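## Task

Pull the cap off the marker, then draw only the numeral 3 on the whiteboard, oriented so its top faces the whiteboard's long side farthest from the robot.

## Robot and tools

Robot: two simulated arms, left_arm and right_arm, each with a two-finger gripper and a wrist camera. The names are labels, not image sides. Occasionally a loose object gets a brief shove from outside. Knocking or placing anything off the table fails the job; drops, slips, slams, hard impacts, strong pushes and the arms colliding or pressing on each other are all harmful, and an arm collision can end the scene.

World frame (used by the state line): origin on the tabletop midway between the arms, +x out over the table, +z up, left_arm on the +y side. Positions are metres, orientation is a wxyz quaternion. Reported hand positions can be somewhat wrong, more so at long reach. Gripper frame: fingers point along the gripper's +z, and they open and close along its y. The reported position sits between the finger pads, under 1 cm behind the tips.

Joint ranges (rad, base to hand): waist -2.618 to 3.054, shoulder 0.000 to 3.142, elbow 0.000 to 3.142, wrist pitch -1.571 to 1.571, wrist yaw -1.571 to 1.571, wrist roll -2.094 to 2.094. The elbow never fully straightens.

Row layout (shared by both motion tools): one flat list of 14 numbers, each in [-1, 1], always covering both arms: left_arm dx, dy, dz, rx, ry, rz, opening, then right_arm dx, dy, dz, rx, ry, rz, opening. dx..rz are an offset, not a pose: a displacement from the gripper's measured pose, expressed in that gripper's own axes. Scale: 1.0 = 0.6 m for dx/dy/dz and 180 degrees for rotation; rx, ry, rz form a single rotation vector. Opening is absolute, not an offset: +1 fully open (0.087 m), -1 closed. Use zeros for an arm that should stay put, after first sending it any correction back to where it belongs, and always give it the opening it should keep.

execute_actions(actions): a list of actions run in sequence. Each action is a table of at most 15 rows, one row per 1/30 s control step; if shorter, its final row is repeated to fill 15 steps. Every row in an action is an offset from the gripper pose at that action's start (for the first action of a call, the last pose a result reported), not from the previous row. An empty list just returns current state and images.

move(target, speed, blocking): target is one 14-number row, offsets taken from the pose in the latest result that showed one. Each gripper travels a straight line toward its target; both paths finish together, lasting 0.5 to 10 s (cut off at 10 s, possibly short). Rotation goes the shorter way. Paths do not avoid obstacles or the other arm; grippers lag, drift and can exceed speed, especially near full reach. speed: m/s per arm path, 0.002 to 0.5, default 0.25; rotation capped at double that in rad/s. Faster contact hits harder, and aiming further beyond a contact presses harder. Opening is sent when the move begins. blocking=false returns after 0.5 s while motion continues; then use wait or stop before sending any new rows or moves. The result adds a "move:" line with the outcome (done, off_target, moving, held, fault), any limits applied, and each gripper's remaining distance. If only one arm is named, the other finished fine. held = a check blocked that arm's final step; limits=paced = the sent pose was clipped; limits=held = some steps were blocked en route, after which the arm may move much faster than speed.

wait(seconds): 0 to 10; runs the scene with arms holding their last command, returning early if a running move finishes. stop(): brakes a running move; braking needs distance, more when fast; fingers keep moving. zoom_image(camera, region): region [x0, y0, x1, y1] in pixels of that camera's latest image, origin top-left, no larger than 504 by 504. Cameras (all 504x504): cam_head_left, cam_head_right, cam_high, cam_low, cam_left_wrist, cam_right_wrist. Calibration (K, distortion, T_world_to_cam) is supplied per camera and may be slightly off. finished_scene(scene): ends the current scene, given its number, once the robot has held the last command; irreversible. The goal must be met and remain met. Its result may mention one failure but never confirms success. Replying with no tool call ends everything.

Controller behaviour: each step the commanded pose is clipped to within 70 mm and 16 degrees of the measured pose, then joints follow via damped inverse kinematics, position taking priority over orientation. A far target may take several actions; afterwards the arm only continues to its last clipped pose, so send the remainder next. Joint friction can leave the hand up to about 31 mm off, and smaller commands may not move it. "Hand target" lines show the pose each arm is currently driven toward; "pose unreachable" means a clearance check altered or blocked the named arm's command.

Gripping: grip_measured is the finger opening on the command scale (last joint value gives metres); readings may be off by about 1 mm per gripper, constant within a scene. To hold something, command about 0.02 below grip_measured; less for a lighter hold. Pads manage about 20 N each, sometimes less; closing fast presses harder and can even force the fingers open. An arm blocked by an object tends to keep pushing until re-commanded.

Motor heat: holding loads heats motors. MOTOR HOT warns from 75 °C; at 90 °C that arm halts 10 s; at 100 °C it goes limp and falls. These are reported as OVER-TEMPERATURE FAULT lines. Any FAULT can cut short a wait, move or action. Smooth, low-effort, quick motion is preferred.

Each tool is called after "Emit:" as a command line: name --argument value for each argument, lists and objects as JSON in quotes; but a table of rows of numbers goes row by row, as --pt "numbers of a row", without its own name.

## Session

Emit:
execute_actions --actions '[]'

Scene clock: 0.00 s.
left_arm: end_effector_position=(+0.2440, +0.1994, +0.1628) grip_measured=+1.000 end_effector_quat_wxyz=(-0.097, +0.686, -0.681, +0.235) | right_arm: end_effector_position=(+0.3937, -0.3320, +0.3455) grip_measured=+1.000 end_effector_quat_wxyz=(+0.690, +0.055, +0.720, -0.043)
Joint positions: left_arm=[ 0.298  1.214  1.029 -0.949  0.278 -1.436  0.087] | right_arm=[ 0.008  1.057  1.034 -0.021  0.009  0.015  0.087]
Joint velocities: left_arm=[ 0.027  0.012  0.007  0.007 -0.007  0.007  0.   ] | right_arm=[-0.007 -0.022 -0.002  0.037 -0.022 -0.007  0.   ]
Motor temperatures (°C, as the motors report them): left_arm=[20 28 27 24 21 19] | right_arm=[18 24 25 27 19 16]
Hand target (left_arm): +0.244, +0.199, +0.163; -0.097, +0.686, -0.681, +0.235
Hand target (right_arm): +0.394, -0.332, +0.346; +0.690, +0.055, +0.720, -0.043
camera_calibration (this result's frames):
cam_left_wrist: T_world_to_cam=[[0.892888, 0.0351915, 0.448901, -0.293735], [-0.368629, -0.515377, 0.773627, 0.0938898], [0.258578, -0.856241, -0.447202, 0.321958], [0, 0, 0, 1]] pos_world=[0.213632, 0.334399, 0.203203]
cam_right_wrist: T_world_to_cam=[[-0.139245, -0.990256, -0.00201197, -0.277691], [-0.775641, 0.110329, -0.621456, 0.575852], [0.615623, -0.0849738, -0.783446, 0.138175], [0, 0, 0, 1]] pos_world=[0.322924, -0.326777, 0.465561]

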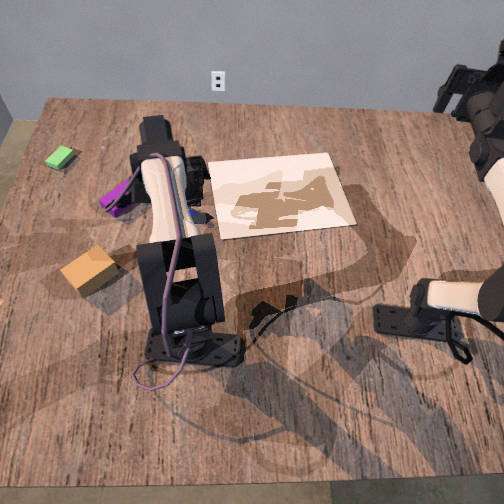

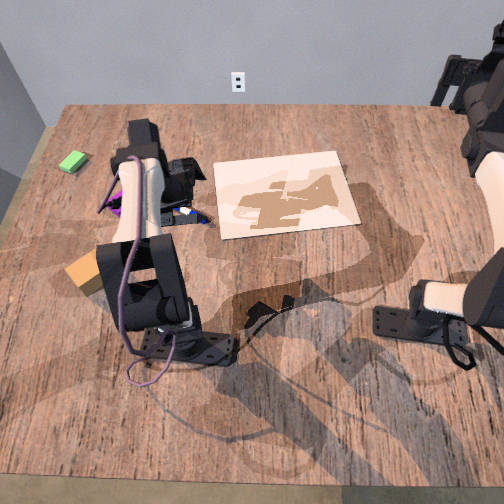

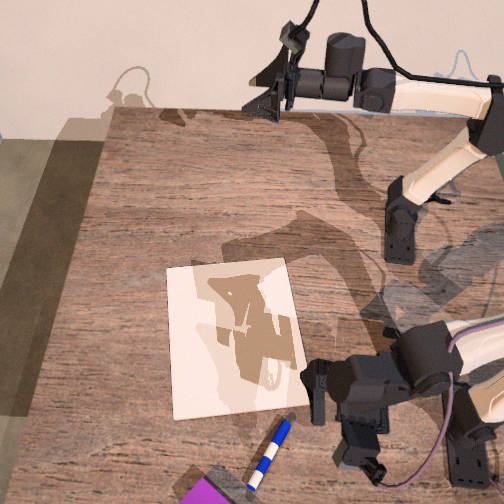

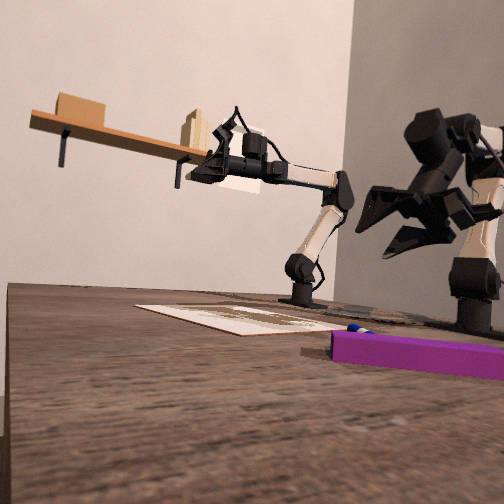

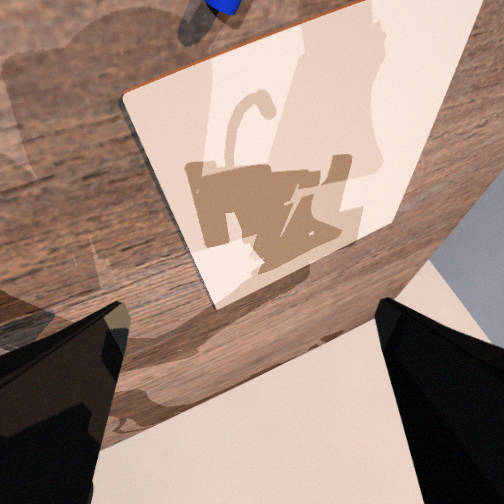

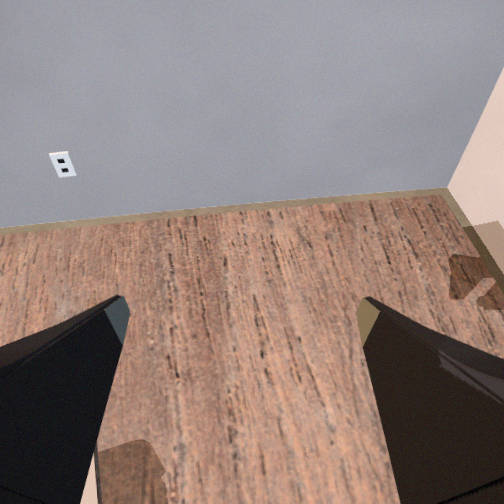

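Emit:
move --target '[-0.183,-0.124,0.107,-0.163,-0.025,0.154,0.2,0.223,0.391,-0.204,-0.173,0.155,0.471,0.4]' --speed 0.35

Scene clock: 37.83 s.
left_arm: end_effector_position=(+0.3468, +0.2973, +0.1254) grip_measured=+0.200 end_effector_quat_wxyz=(+0.014, -0.517, +0.856, -0.011) | right_arm: end_effector_position=(+0.3029, -0.0851, +0.2331) grip_measured=+0.400 end_effector_quat_wxyz=(+0.367, +0.342, +0.609, +0.615)
Joint positions: left_arm=[ 0.35   2.141  2.059 -1.455  0.014 -0.832  0.052] | right_arm=[ 0.57   0.965  0.306  0.684 -0.089  1.547  0.061]
Joint velocities: left_arm=[ 0.002 -0.007 -0.007  0.066  0.022  0.007  0.001] | right_arm=[-0.002 -0.017  0.007 -0.051 -0.037 -0.022 -0.001]
Motor temperatures (°C, as the motors report them): left_arm=[20 27 32 25 21 19] | right_arm=[18 24 28 32 19 16]
Hand target (left_arm): +0.343, +0.300, +0.120; -0.001, -0.515, +0.857, -0.001
Hand target (right_arm): +0.301, -0.084, +0.214; +0.356, +0.353, +0.620, +0.604
Off the commanded pose (left_arm): 0.007 m, 2 deg.
Off the commanded pose (right_arm): 0.014 m, 2 deg.
move: off_target (right_arm)
camera_calibration (this result's frames):
cam_left_wrist: T_world_to_cam=[[0.877648, -0.478615, 0.0257027, -0.161103], [-0.3402, -0.584265, 0.736816, 0.226377], [-0.337634, -0.655409, -0.675605, 0.53815], [0, 0, 0, 1]] pos_world=[0.400103, 0.407867, 0.200919]
cam_right_wrist: T_world_to_cam=[[0.0400429, -0.0210486, -0.998976, 0.214428], [-0.980424, 0.192069, -0.0433461, 0.34249], [0.192785, 0.981156, -0.0129455, 0.166177], [0, 0, 0, 1]] pos_world=[0.295163, -0.224314, 0.231206]

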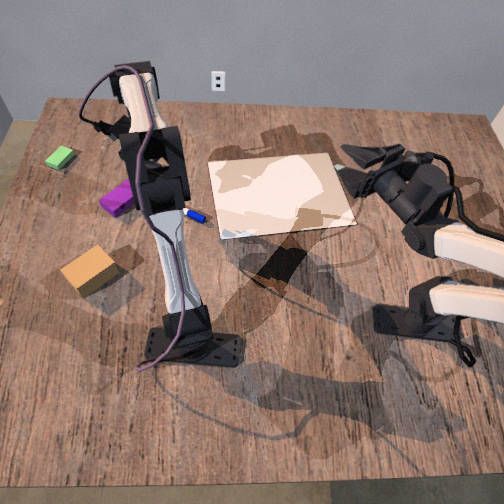

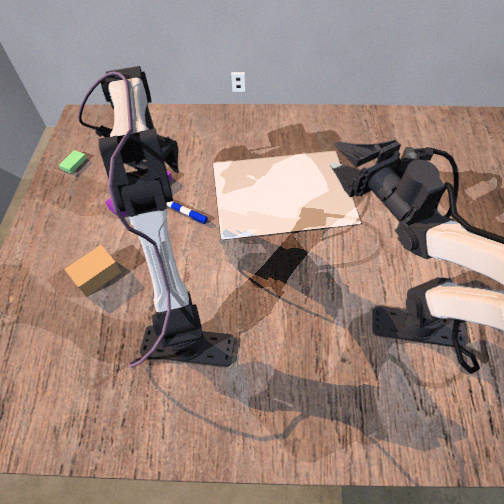

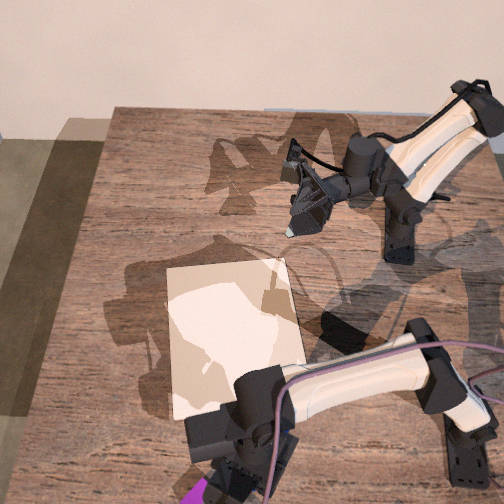

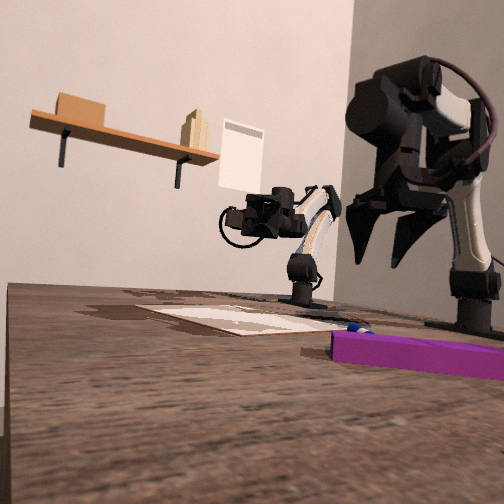

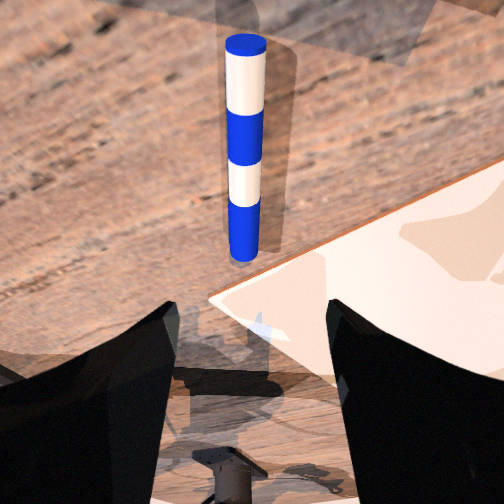

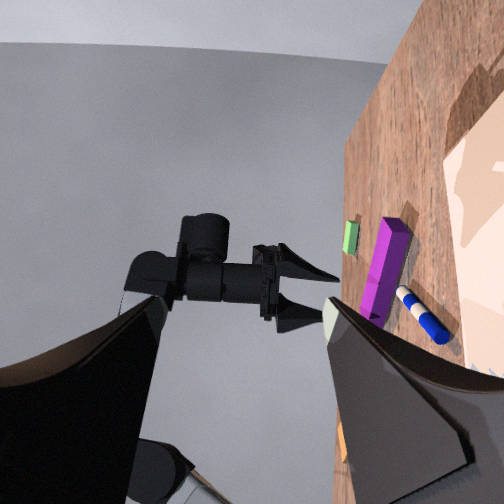

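Emit:
move --target '[0,0.017,0.198,0,0,0,0.2,0,0,0,0,0,0,0.4]' --speed 0.1

Scene clock: 47.93 s.
left_arm: end_effector_position=(+0.3451, +0.2969, +0.0205) grip_measured=+0.200 end_effector_quat_wxyz=(+0.025, -0.516, +0.856, -0.015) | right_arm: end_effector_position=(+0.3029, -0.0851, +0.2335) grip_measured=+0.400 end_effector_quat_wxyz=(+0.367, +0.342, +0.608, +0.615)
Joint positions: left_arm=[ 0.35   2.133  1.627 -1.008  0.014 -0.829  0.052] | right_arm=[ 0.57   0.965  0.306  0.685 -0.089  1.548  0.061]
Joint velocities: left_arm=[ 0.017 -0.012 -0.002 -0.037  0.007 -0.066 -0.001] | right_arm=[ 0.002  0.007 -0.007  0.022 -0.066 -0.066  0.   ]
Motor temperatures (°C, as the motors report them): left_arm=[20 30 32 25 21 19] | right_arm=[18 23 28 32 19 16]
Hand target (left_arm): +0.340, +0.301, +0.007; +0.014, -0.517, +0.856, -0.012
Hand target (right_arm): +0.303, -0.085, +0.233; +0.367, +0.342, +0.609, +0.615
Off the commanded pose (left_arm): 0.015 m, 1 deg.
Off the commanded pose (right_arm): 0.000 m, 0 deg.
move: off_target (left_arm)
camera_calibration (this result's frames):
cam_left_wrist: T_world_to_cam=[[0.875385, -0.481502, 0.0430947, -0.155804], [-0.358986, -0.587756, 0.725032, 0.310669], [-0.323775, -0.650153, -0.687365, 0.460348], [0, 0, 0, 1]] pos_world=[0.396964, 0.406874, 0.0978962]
cam_right_wrist: T_world_to_cam=[[0.0412265, -0.020087, -0.998948, 0.214532], [-0.9803, 0.192476, -0.0443272, 0.342782], [0.193164, 0.981096, -0.0117562, 0.16583], [0, 0, 0, 1]] pos_world=[0.295153, -0.224363, 0.231451]

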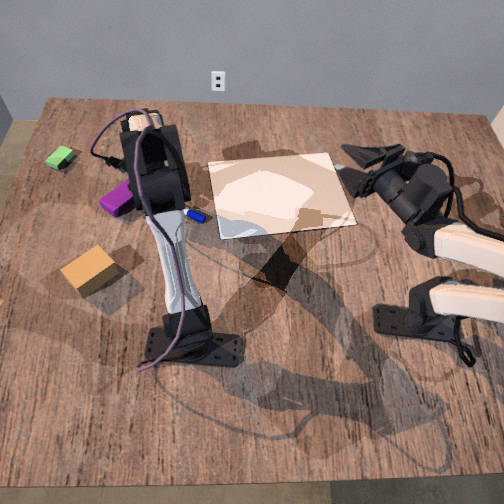

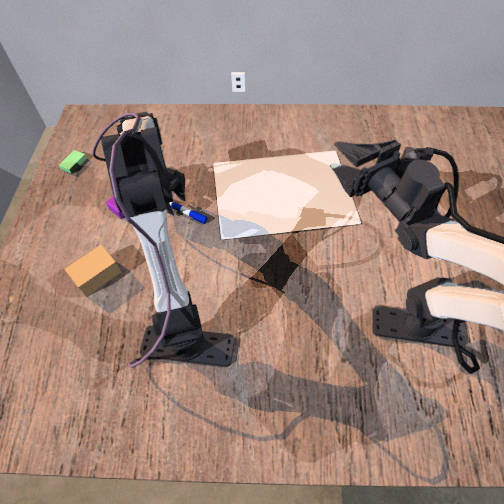

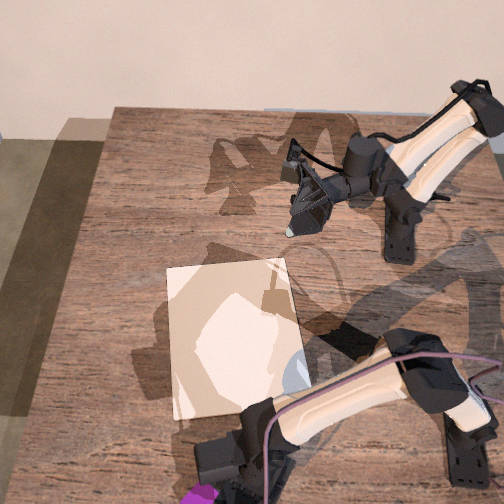

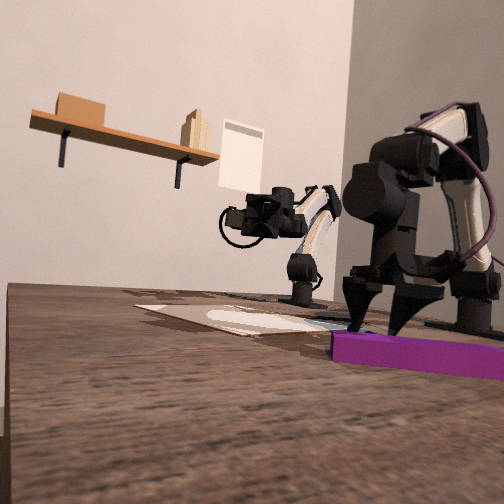

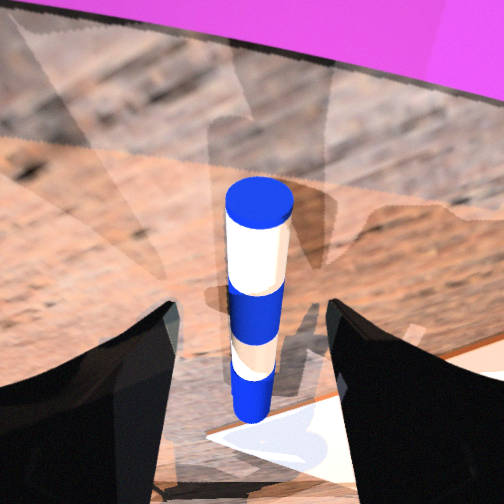

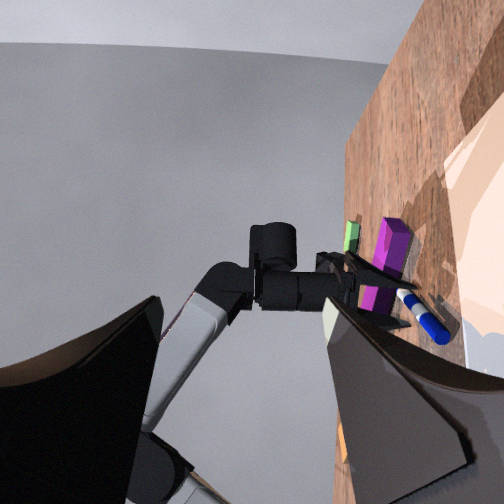

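Emit:
move --target '[-0.015,0.008,0.036,0,0,0,0.2,0,0,0,0,0,0,0.4]' --speed 0.04

Scene clock: 51.97 s.
left_arm: end_effector_position=(+0.3507, +0.3049, +0.0126) grip_measured=+0.200 end_effector_quat_wxyz=(+0.037, -0.516, +0.856, -0.018) | right_arm: end_effector_position=(+0.3029, -0.0851, +0.2335) grip_measured=+0.400 end_effector_quat_wxyz=(+0.367, +0.342, +0.608, +0.615)
Joint positions: left_arm=[ 0.365  2.147  1.618 -0.962  0.014 -0.815  0.052] | right_arm=[ 0.57   0.965  0.306  0.685 -0.089  1.548  0.061]
Joint velocities: left_arm=[-0.017 -0.007 -0.002 -0.066 -0.037  0.037 -0.001] | right_arm=[ 0.007  0.002 -0.007  0.051 -0.037  0.037 -0.001]
Motor temperatures (°C, as the motors report them): left_arm=[20 30 32 24 21 19] | right_arm=[18 23 28 32 19 16]
Hand target (left_arm): +0.346, +0.307, -0.001; +0.025, -0.516, +0.856, -0.015
Hand target (right_arm): +0.303, -0.085, +0.233; +0.367, +0.342, +0.608, +0.615
Off the commanded pose (left_arm): 0.014 m, 1 deg.
Off the commanded pose (right_arm): 0.000 m, 0 deg.
move: off_target (left_arm)
camera_calibration (this result's frames):
cam_left_wrist: T_world_to_cam=[[0.874621, -0.481166, 0.0593071, -0.156506], [-0.374622, -0.593117, 0.712651, 0.33038], [-0.307727, -0.645517, -0.699008, 0.454966], [0, 0, 0, 1]] pos_world=[0.400657, 0.414337, 0.0918611]
cam_right_wrist: T_world_to_cam=[[0.0412265, -0.020087, -0.998948, 0.214532], [-0.9803, 0.192476, -0.0443272, 0.342782], [0.193164, 0.981096, -0.0117562, 0.16583], [0, 0, 0, 1]] pos_world=[0.295153, -0.224363, 0.231451]

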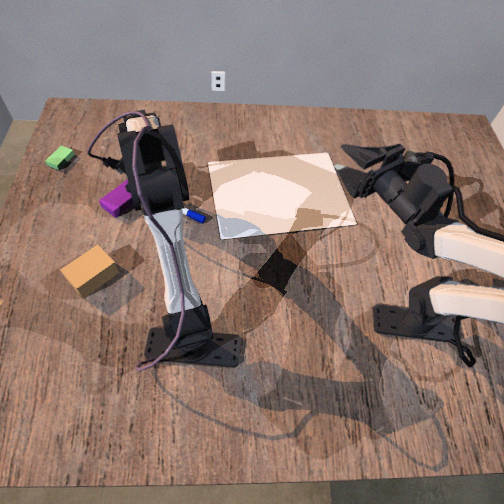

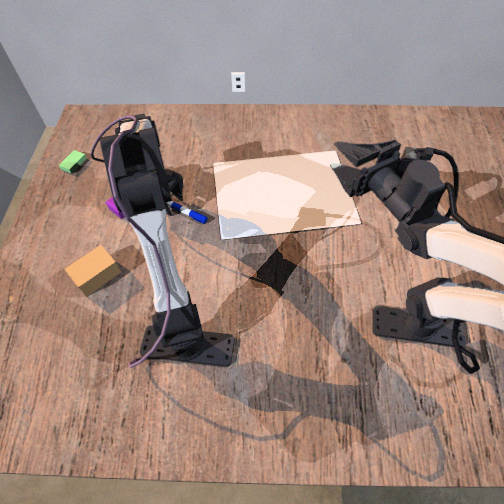

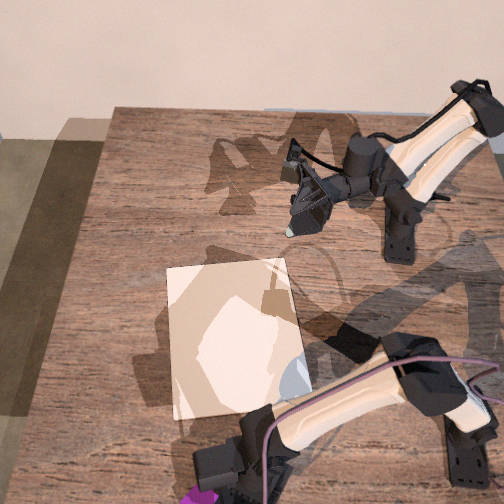

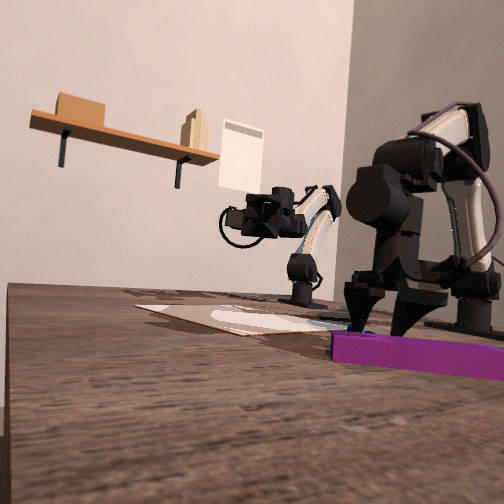

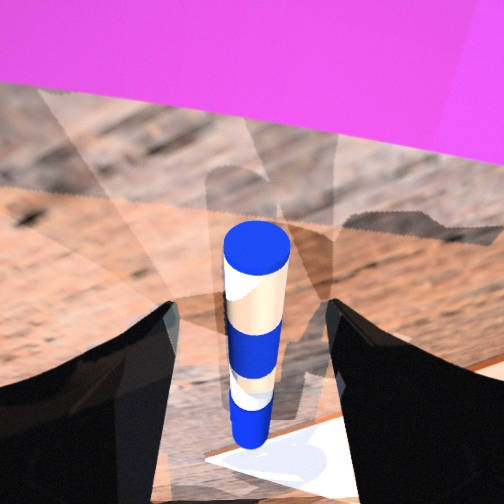

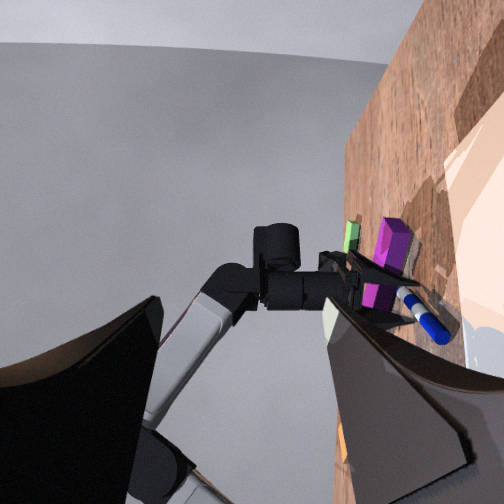

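Emit:
execute_actions --actions '[[[0,0.005,0.026,0,0,0,-0.2,0,0,0,0,0,0,0.4],[0,0.005,0.026,0,0,0,-0.2,0,0,0,0,0,0,0.4],[0,0.005,0.026,0,0,0,-0.3,0,0,0,0,0,0,0.4],[0,0.005,0.026,0,0,0,-0.45,0,0,0,0,0,0,0.4]],[[0,0,0.02,0,0,0,-0.55,0,0,0,0,0,0,0.4],[0,0,0.02,0,0,0,-0.55,0,0,0,0,0,0,0.4],[0,0,0.02,0,0,0,-0.6,0,0,0,0,0,0,0.4],[0,0,0.02,0,0,0,-0.62,0,0,0,0,0,0,0.4],[0,0,0.02,0,0,0,-0.68,0,0,0,0,0,0,0.4]]]'

Emit:
move --target '[0,0,-0.12,0,0,0,-0.68,0,0,0,0,0,0,0.4]' --speed 0.12

Scene clock: 66.30 s.
left_arm: end_effector_position=(+0.3446, +0.3087, +0.0098) grip_measured=-0.595 end_effector_quat_wxyz=(+0.032, -0.516, +0.856, -0.007) | right_arm: end_effector_position=(+0.3029, -0.0851, +0.2335) grip_measured=+0.400 end_effector_quat_wxyz=(+0.367, +0.342, +0.608, +0.615)
Joint positions: left_arm=[ 0.37   2.146  1.606 -0.966 -0.002 -0.807  0.018] | right_arm=[ 0.57   0.965  0.306  0.685 -0.089  1.548  0.061]
Joint velocities: left_arm=[-0.002 -0.012 -0.002 -0.051 -0.081 -0.051  0.001] | right_arm=[ 0.007  0.007 -0.002 -0.007 -0.066  0.007  0.   ]
Motor temperatures (°C, as the motors report them): left_arm=[20 33 31 24 21 19] | right_arm=[18 23 28 33 19 16]
Hand target (left_arm): +0.347, +0.308, -0.002; +0.034, -0.516, +0.856, -0.012
Hand target (right_arm): +0.303, -0.085, +0.233; +0.367, +0.342, +0.608, +0.615
Off the commanded pose (left_arm): 0.012 m, 1 deg.
Off the commanded pose (right_arm): 0.000 m, 0 deg.
camera_calibration (this result's frames):
cam_left_wrist: T_world_to_cam=[[0.875377, -0.482029, 0.0369159, -0.148985], [-0.36138, -0.601725, 0.712272, 0.330489], [-0.321123, -0.636847, -0.700932, 0.455607], [0, 0, 0, 1]] pos_world=[0.396155, 0.417201, 0.0894518]
cam_right_wrist: T_world_to_cam=[[0.0412265, -0.020087, -0.998948, 0.214532], [-0.9803, 0.192476, -0.0443272, 0.342782], [0.193164, 0.981096, -0.0117562, 0.16583], [0, 0, 0, 1]] pos_world=[0.295153, -0.224363, 0.231451]

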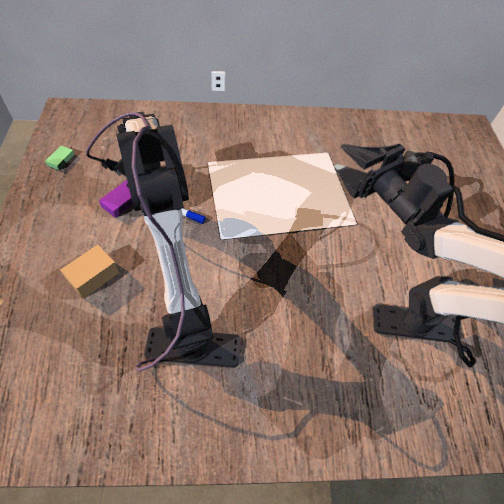

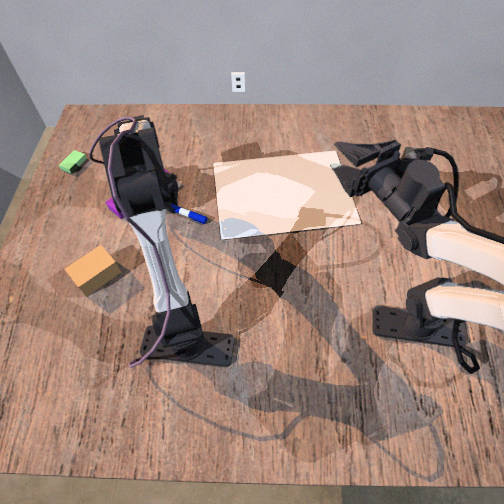

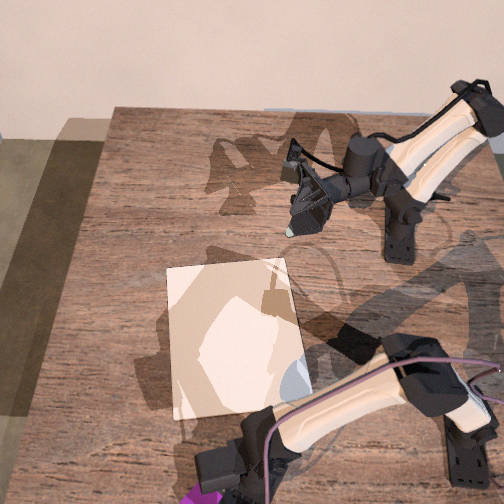

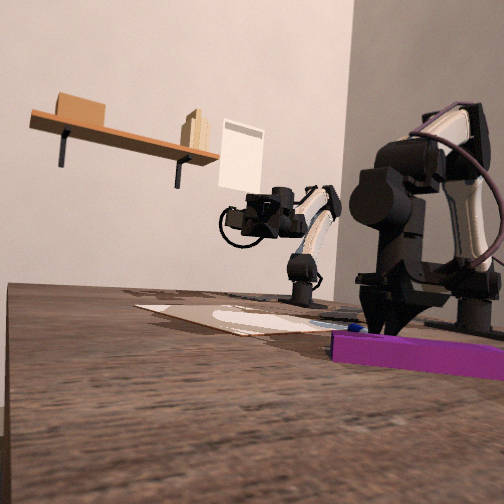

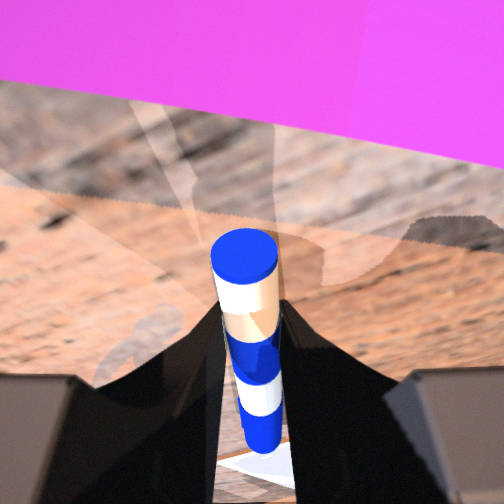

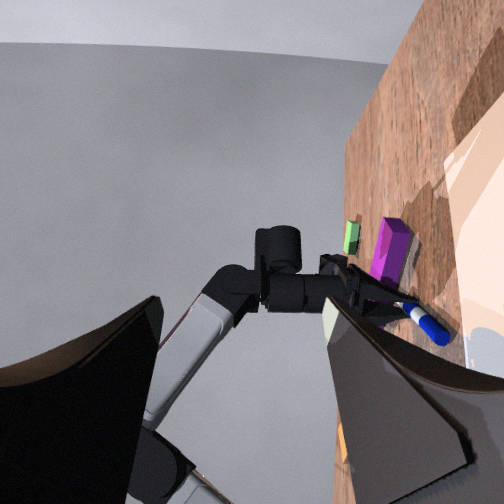

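Scene clock: 67.50 s.
left_arm: end_effector_position=(+0.3442, +0.3087, +0.0777) grip_measured=-0.595 end_effector_quat_wxyz=(+0.038, -0.516, +0.856, -0.009) | right_arm: end_effector_position=(+0.3029, -0.0851, +0.2335) grip_measured=+0.400 end_effector_quat_wxyz=(+0.367, +0.342, +0.608, +0.615)
Joint positions: left_arm=[ 0.37   2.082  1.783 -1.193 -0.003 -0.807  0.018] | right_arm=[ 0.57   0.965  0.306  0.685 -0.089  1.548  0.061]
Joint velocities: left_arm=[-0.022  0.017 -0.017  0.022 -0.022  0.037  0.   ] | right_arm=[ 0.007 -0.007 -0.002  0.007 -0.022 -0.007 -0.002]
Motor temperatures (°C, as the motors report them): left_arm=[20 33 32 24 21 19] | right_arm=[18 23 29 33 19 16]
Hand target (left_arm): +0.341, +0.307, +0.081; +0.032, -0.516, +0.856, -0.008
Hand target (right_arm): +0.303, -0.085, +0.233; +0.367, +0.342, +0.608, +0.615
Off the commanded pose (left_arm): 0.006 m, 1 deg.
Off the commanded pose (right_arm): 0.000 m, 0 deg.
move: done
camera_calibration (this result's frames):
cam_left_wrist: T_world_to_cam=[[0.874895, -0.482163, 0.0455875, -0.15164], [-0.369874, -0.604434, 0.705587, 0.28624], [-0.312653, -0.634176, -0.707155, 0.499797], [0, 0, 0, 1]] pos_world=[0.394805, 0.416857, 0.158379]
cam_right_wrist: T_world_to_cam=[[0.0412265, -0.020087, -0.998948, 0.214532], [-0.9803, 0.192476, -0.0443272, 0.342782], [0.193164, 0.981096, -0.0117562, 0.16583], [0, 0, 0, 1]] pos_world=[0.295153, -0.224363, 0.231451]

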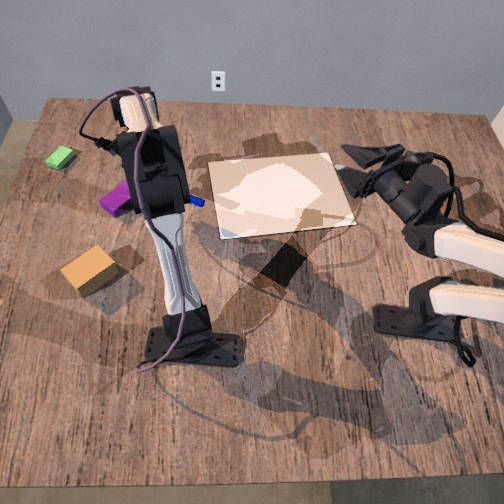

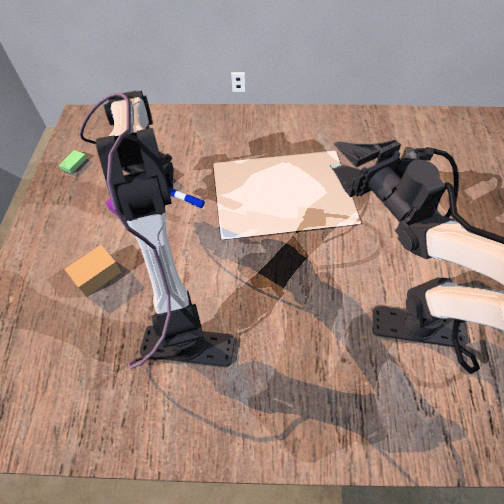

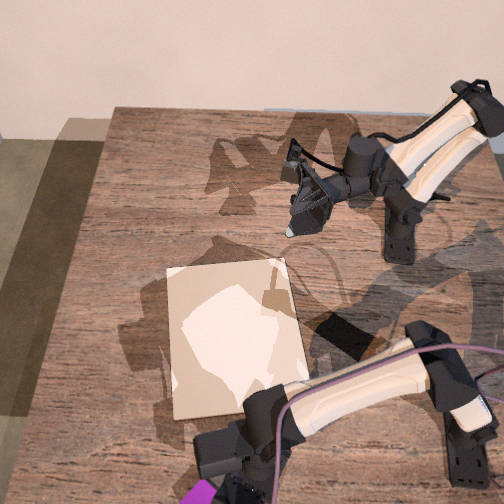

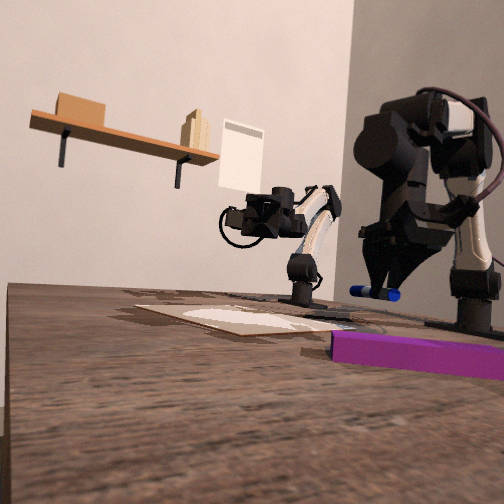

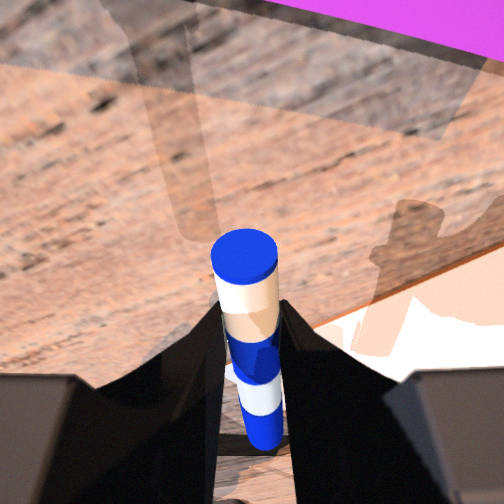

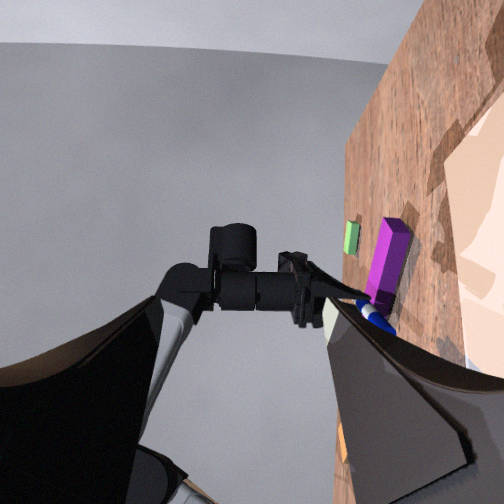

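Emit:
move --target '[0.309,-0.291,-0.264,0.224,-0.048,-0.151,-0.68,0,0,0.05,0,0,0,0.4]' --speed 0.25

Scene clock: 77.23 s.
left_arm: end_effector_position=(+0.3986, +0.0616, +0.2275) grip_measured=-0.595 end_effector_quat_wxyz=(-0.264, +0.652, -0.662, +0.260) | right_arm: end_effector_position=(+0.3245, -0.0746, +0.2292) grip_measured=+0.400 end_effector_quat_wxyz=(+0.365, +0.345, +0.611, +0.612)
Joint positions: left_arm=[-0.285  1.664  1.562 -0.746 -0.257 -1.837  0.018] | right_arm=[ 0.574  1.118  0.363  0.77  -0.083  1.548  0.061]
Joint velocities: left_arm=[-0.007 -0.002  0.007  0.037  0.007 -0.037 -0.001] | right_arm=[-0.012 -0.012  0.007 -0.022 -0.007 -0.007 -0.   ]
Motor temperatures (°C, as the motors report them): left_arm=[20 35 32 24 21 19] | right_arm=[18 23 29 33 19 16]
Hand target (left_arm): +0.403, +0.061, +0.235; -0.272, +0.654, -0.652, +0.270
Hand target (right_arm): +0.328, -0.070, +0.235; +0.367, +0.342, +0.608, +0.615
Off the commanded pose (left_arm): 0.008 m, 2 deg.
Off the commanded pose (right_arm): 0.008 m, 1 deg.
move: done
camera_calibration (this result's frames):
cam_left_wrist: T_world_to_cam=[[0.730989, -0.0313938, 0.681666, -0.44034], [-0.523474, -0.666623, 0.53065, 0.156125], [0.437755, -0.744734, -0.503728, 0.12745], [0, 0, 0, 1]] pos_world=[0.347819, 0.185169, 0.281517]
cam_right_wrist: T_world_to_cam=[[0.0304205, -0.0249976, -0.999225, 0.21277], [-0.980431, 0.193779, -0.0346961, 0.359669], [0.194496, 0.980727, -0.0186136, 0.152348], [0, 0, 0, 1]] pos_world=[0.316527, -0.213789, 0.227919]

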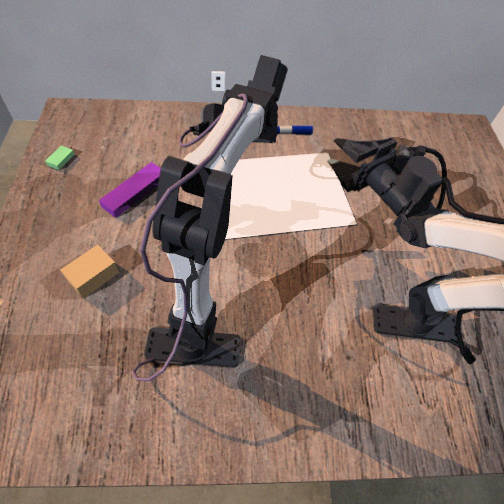

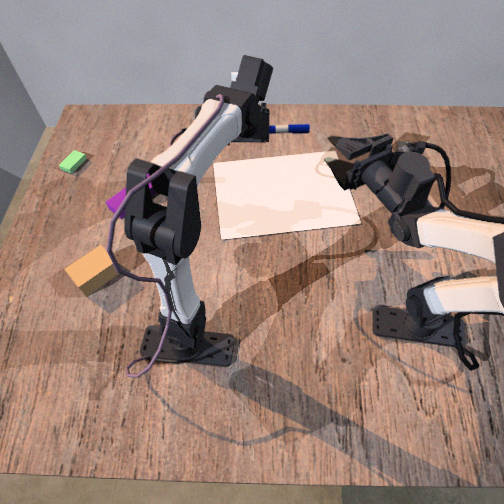

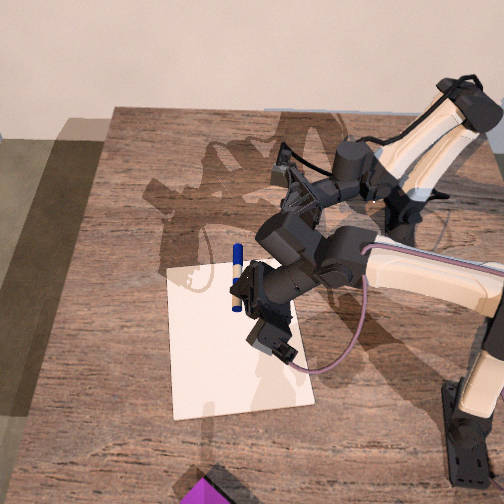

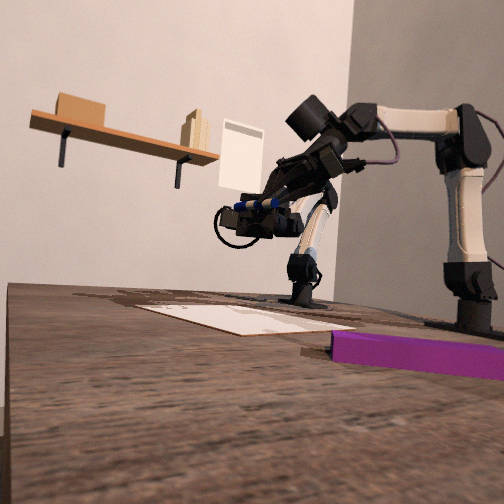

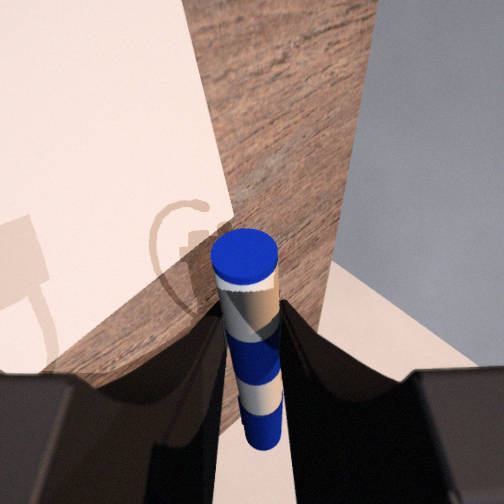

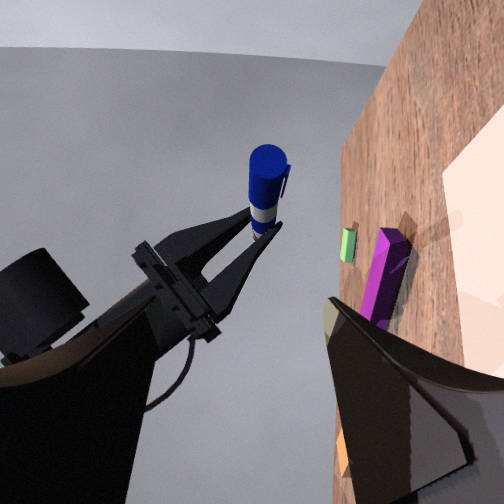

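Emit:
move --target '[0,0,0,0,0,0,-0.68,0.038,-0.014,0.168,0,0,0,0.4]' --speed 0.1

Scene clock: 85.43 s.
left_arm: end_effector_position=(+0.3989, +0.0620, +0.2277) grip_measured=-0.595 end_effector_quat_wxyz=(-0.265, +0.652, -0.661, +0.260) | right_arm: end_effector_position=(+0.3962, -0.0098, +0.2200) grip_measured=+0.400 end_effector_quat_wxyz=(+0.362, +0.348, +0.615, +0.608)
Joint positions: left_arm=[-0.285  1.664  1.562 -0.746 -0.259 -1.838  0.018] | right_arm=[0.671 1.571 0.66  0.912 0.014 1.548 0.061]
Joint velocities: left_arm=[-0.007  0.027 -0.007 -0.007 -0.051  0.022 -0.001] | right_arm=[-0.007 -0.017  0.002  0.022 -0.037 -0.007 -0.   ]
Motor temperatures (°C, as the motors report them): left_arm=[20 35 33 25 21 19] | right_arm=[18 23 30 33 19 16]
Hand target (left_arm): +0.399, +0.062, +0.228; -0.264, +0.652, -0.662, +0.260
Hand target (right_arm): +0.400, -0.004, +0.224; +0.366, +0.344, +0.612, +0.611
Off the commanded pose (left_arm): 0.000 m, 0 deg.
Off the commanded pose (right_arm): 0.007 m, 1 deg.
move: done
camera_calibration (this result's frames):
cam_left_wrist: T_world_to_cam=[[0.730393, -0.0297556, 0.682378, -0.440624], [-0.522251, -0.668208, 0.529861, 0.156224], [0.440204, -0.74338, -0.503594, 0.126576], [0, 0, 0, 1]] pos_world=[0.347697, 0.185373, 0.281638]
cam_right_wrist: T_world_to_cam=[[0.0179659, -0.0307062, -0.999367, 0.20795], [-0.980943, 0.192863, -0.0235606, 0.414808], [0.193465, 0.980745, -0.0266561, 0.0769232], [0, 0, 0, 1]] pos_world=[0.388285, -0.149058, 0.219642]

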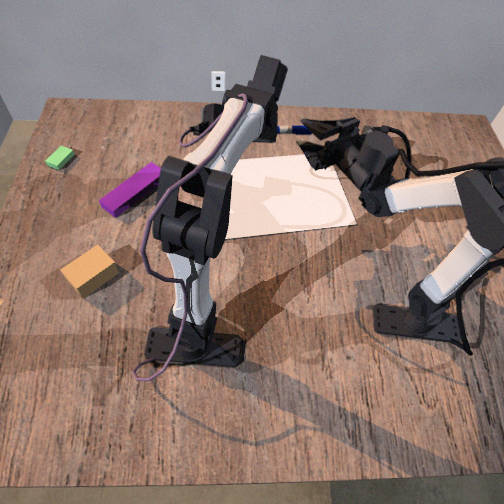

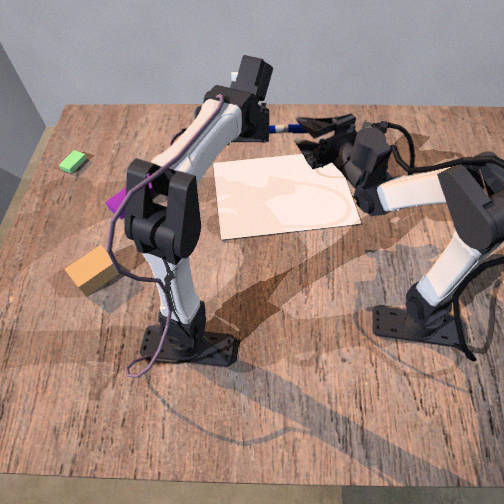

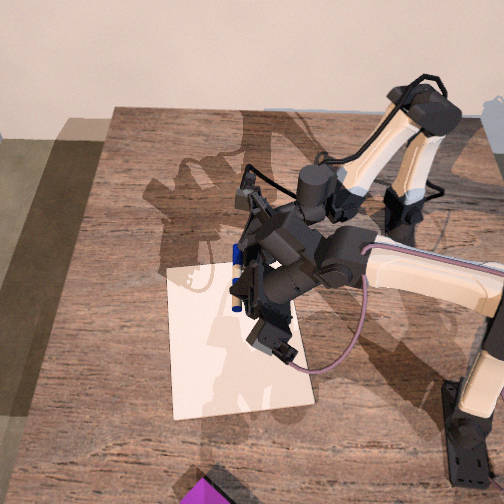

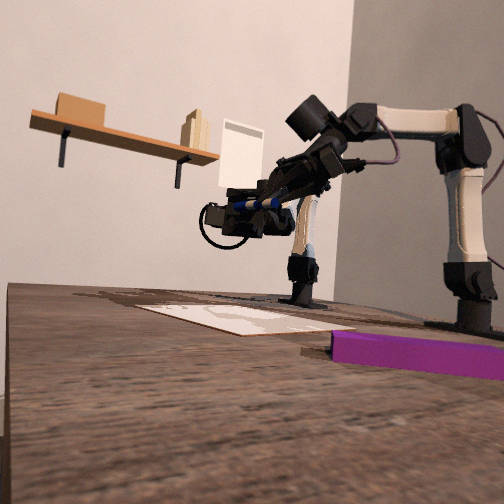

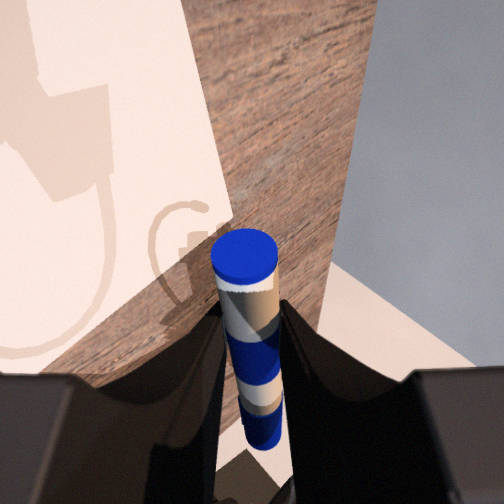

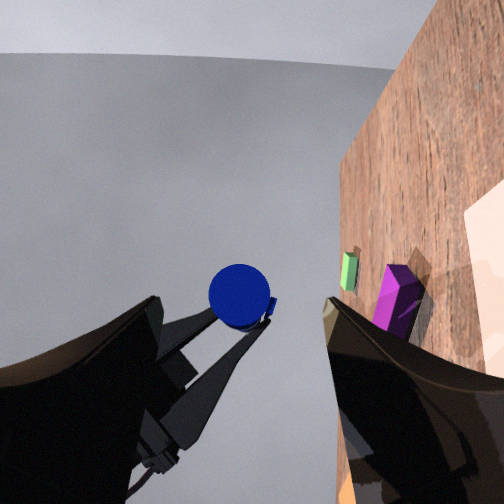

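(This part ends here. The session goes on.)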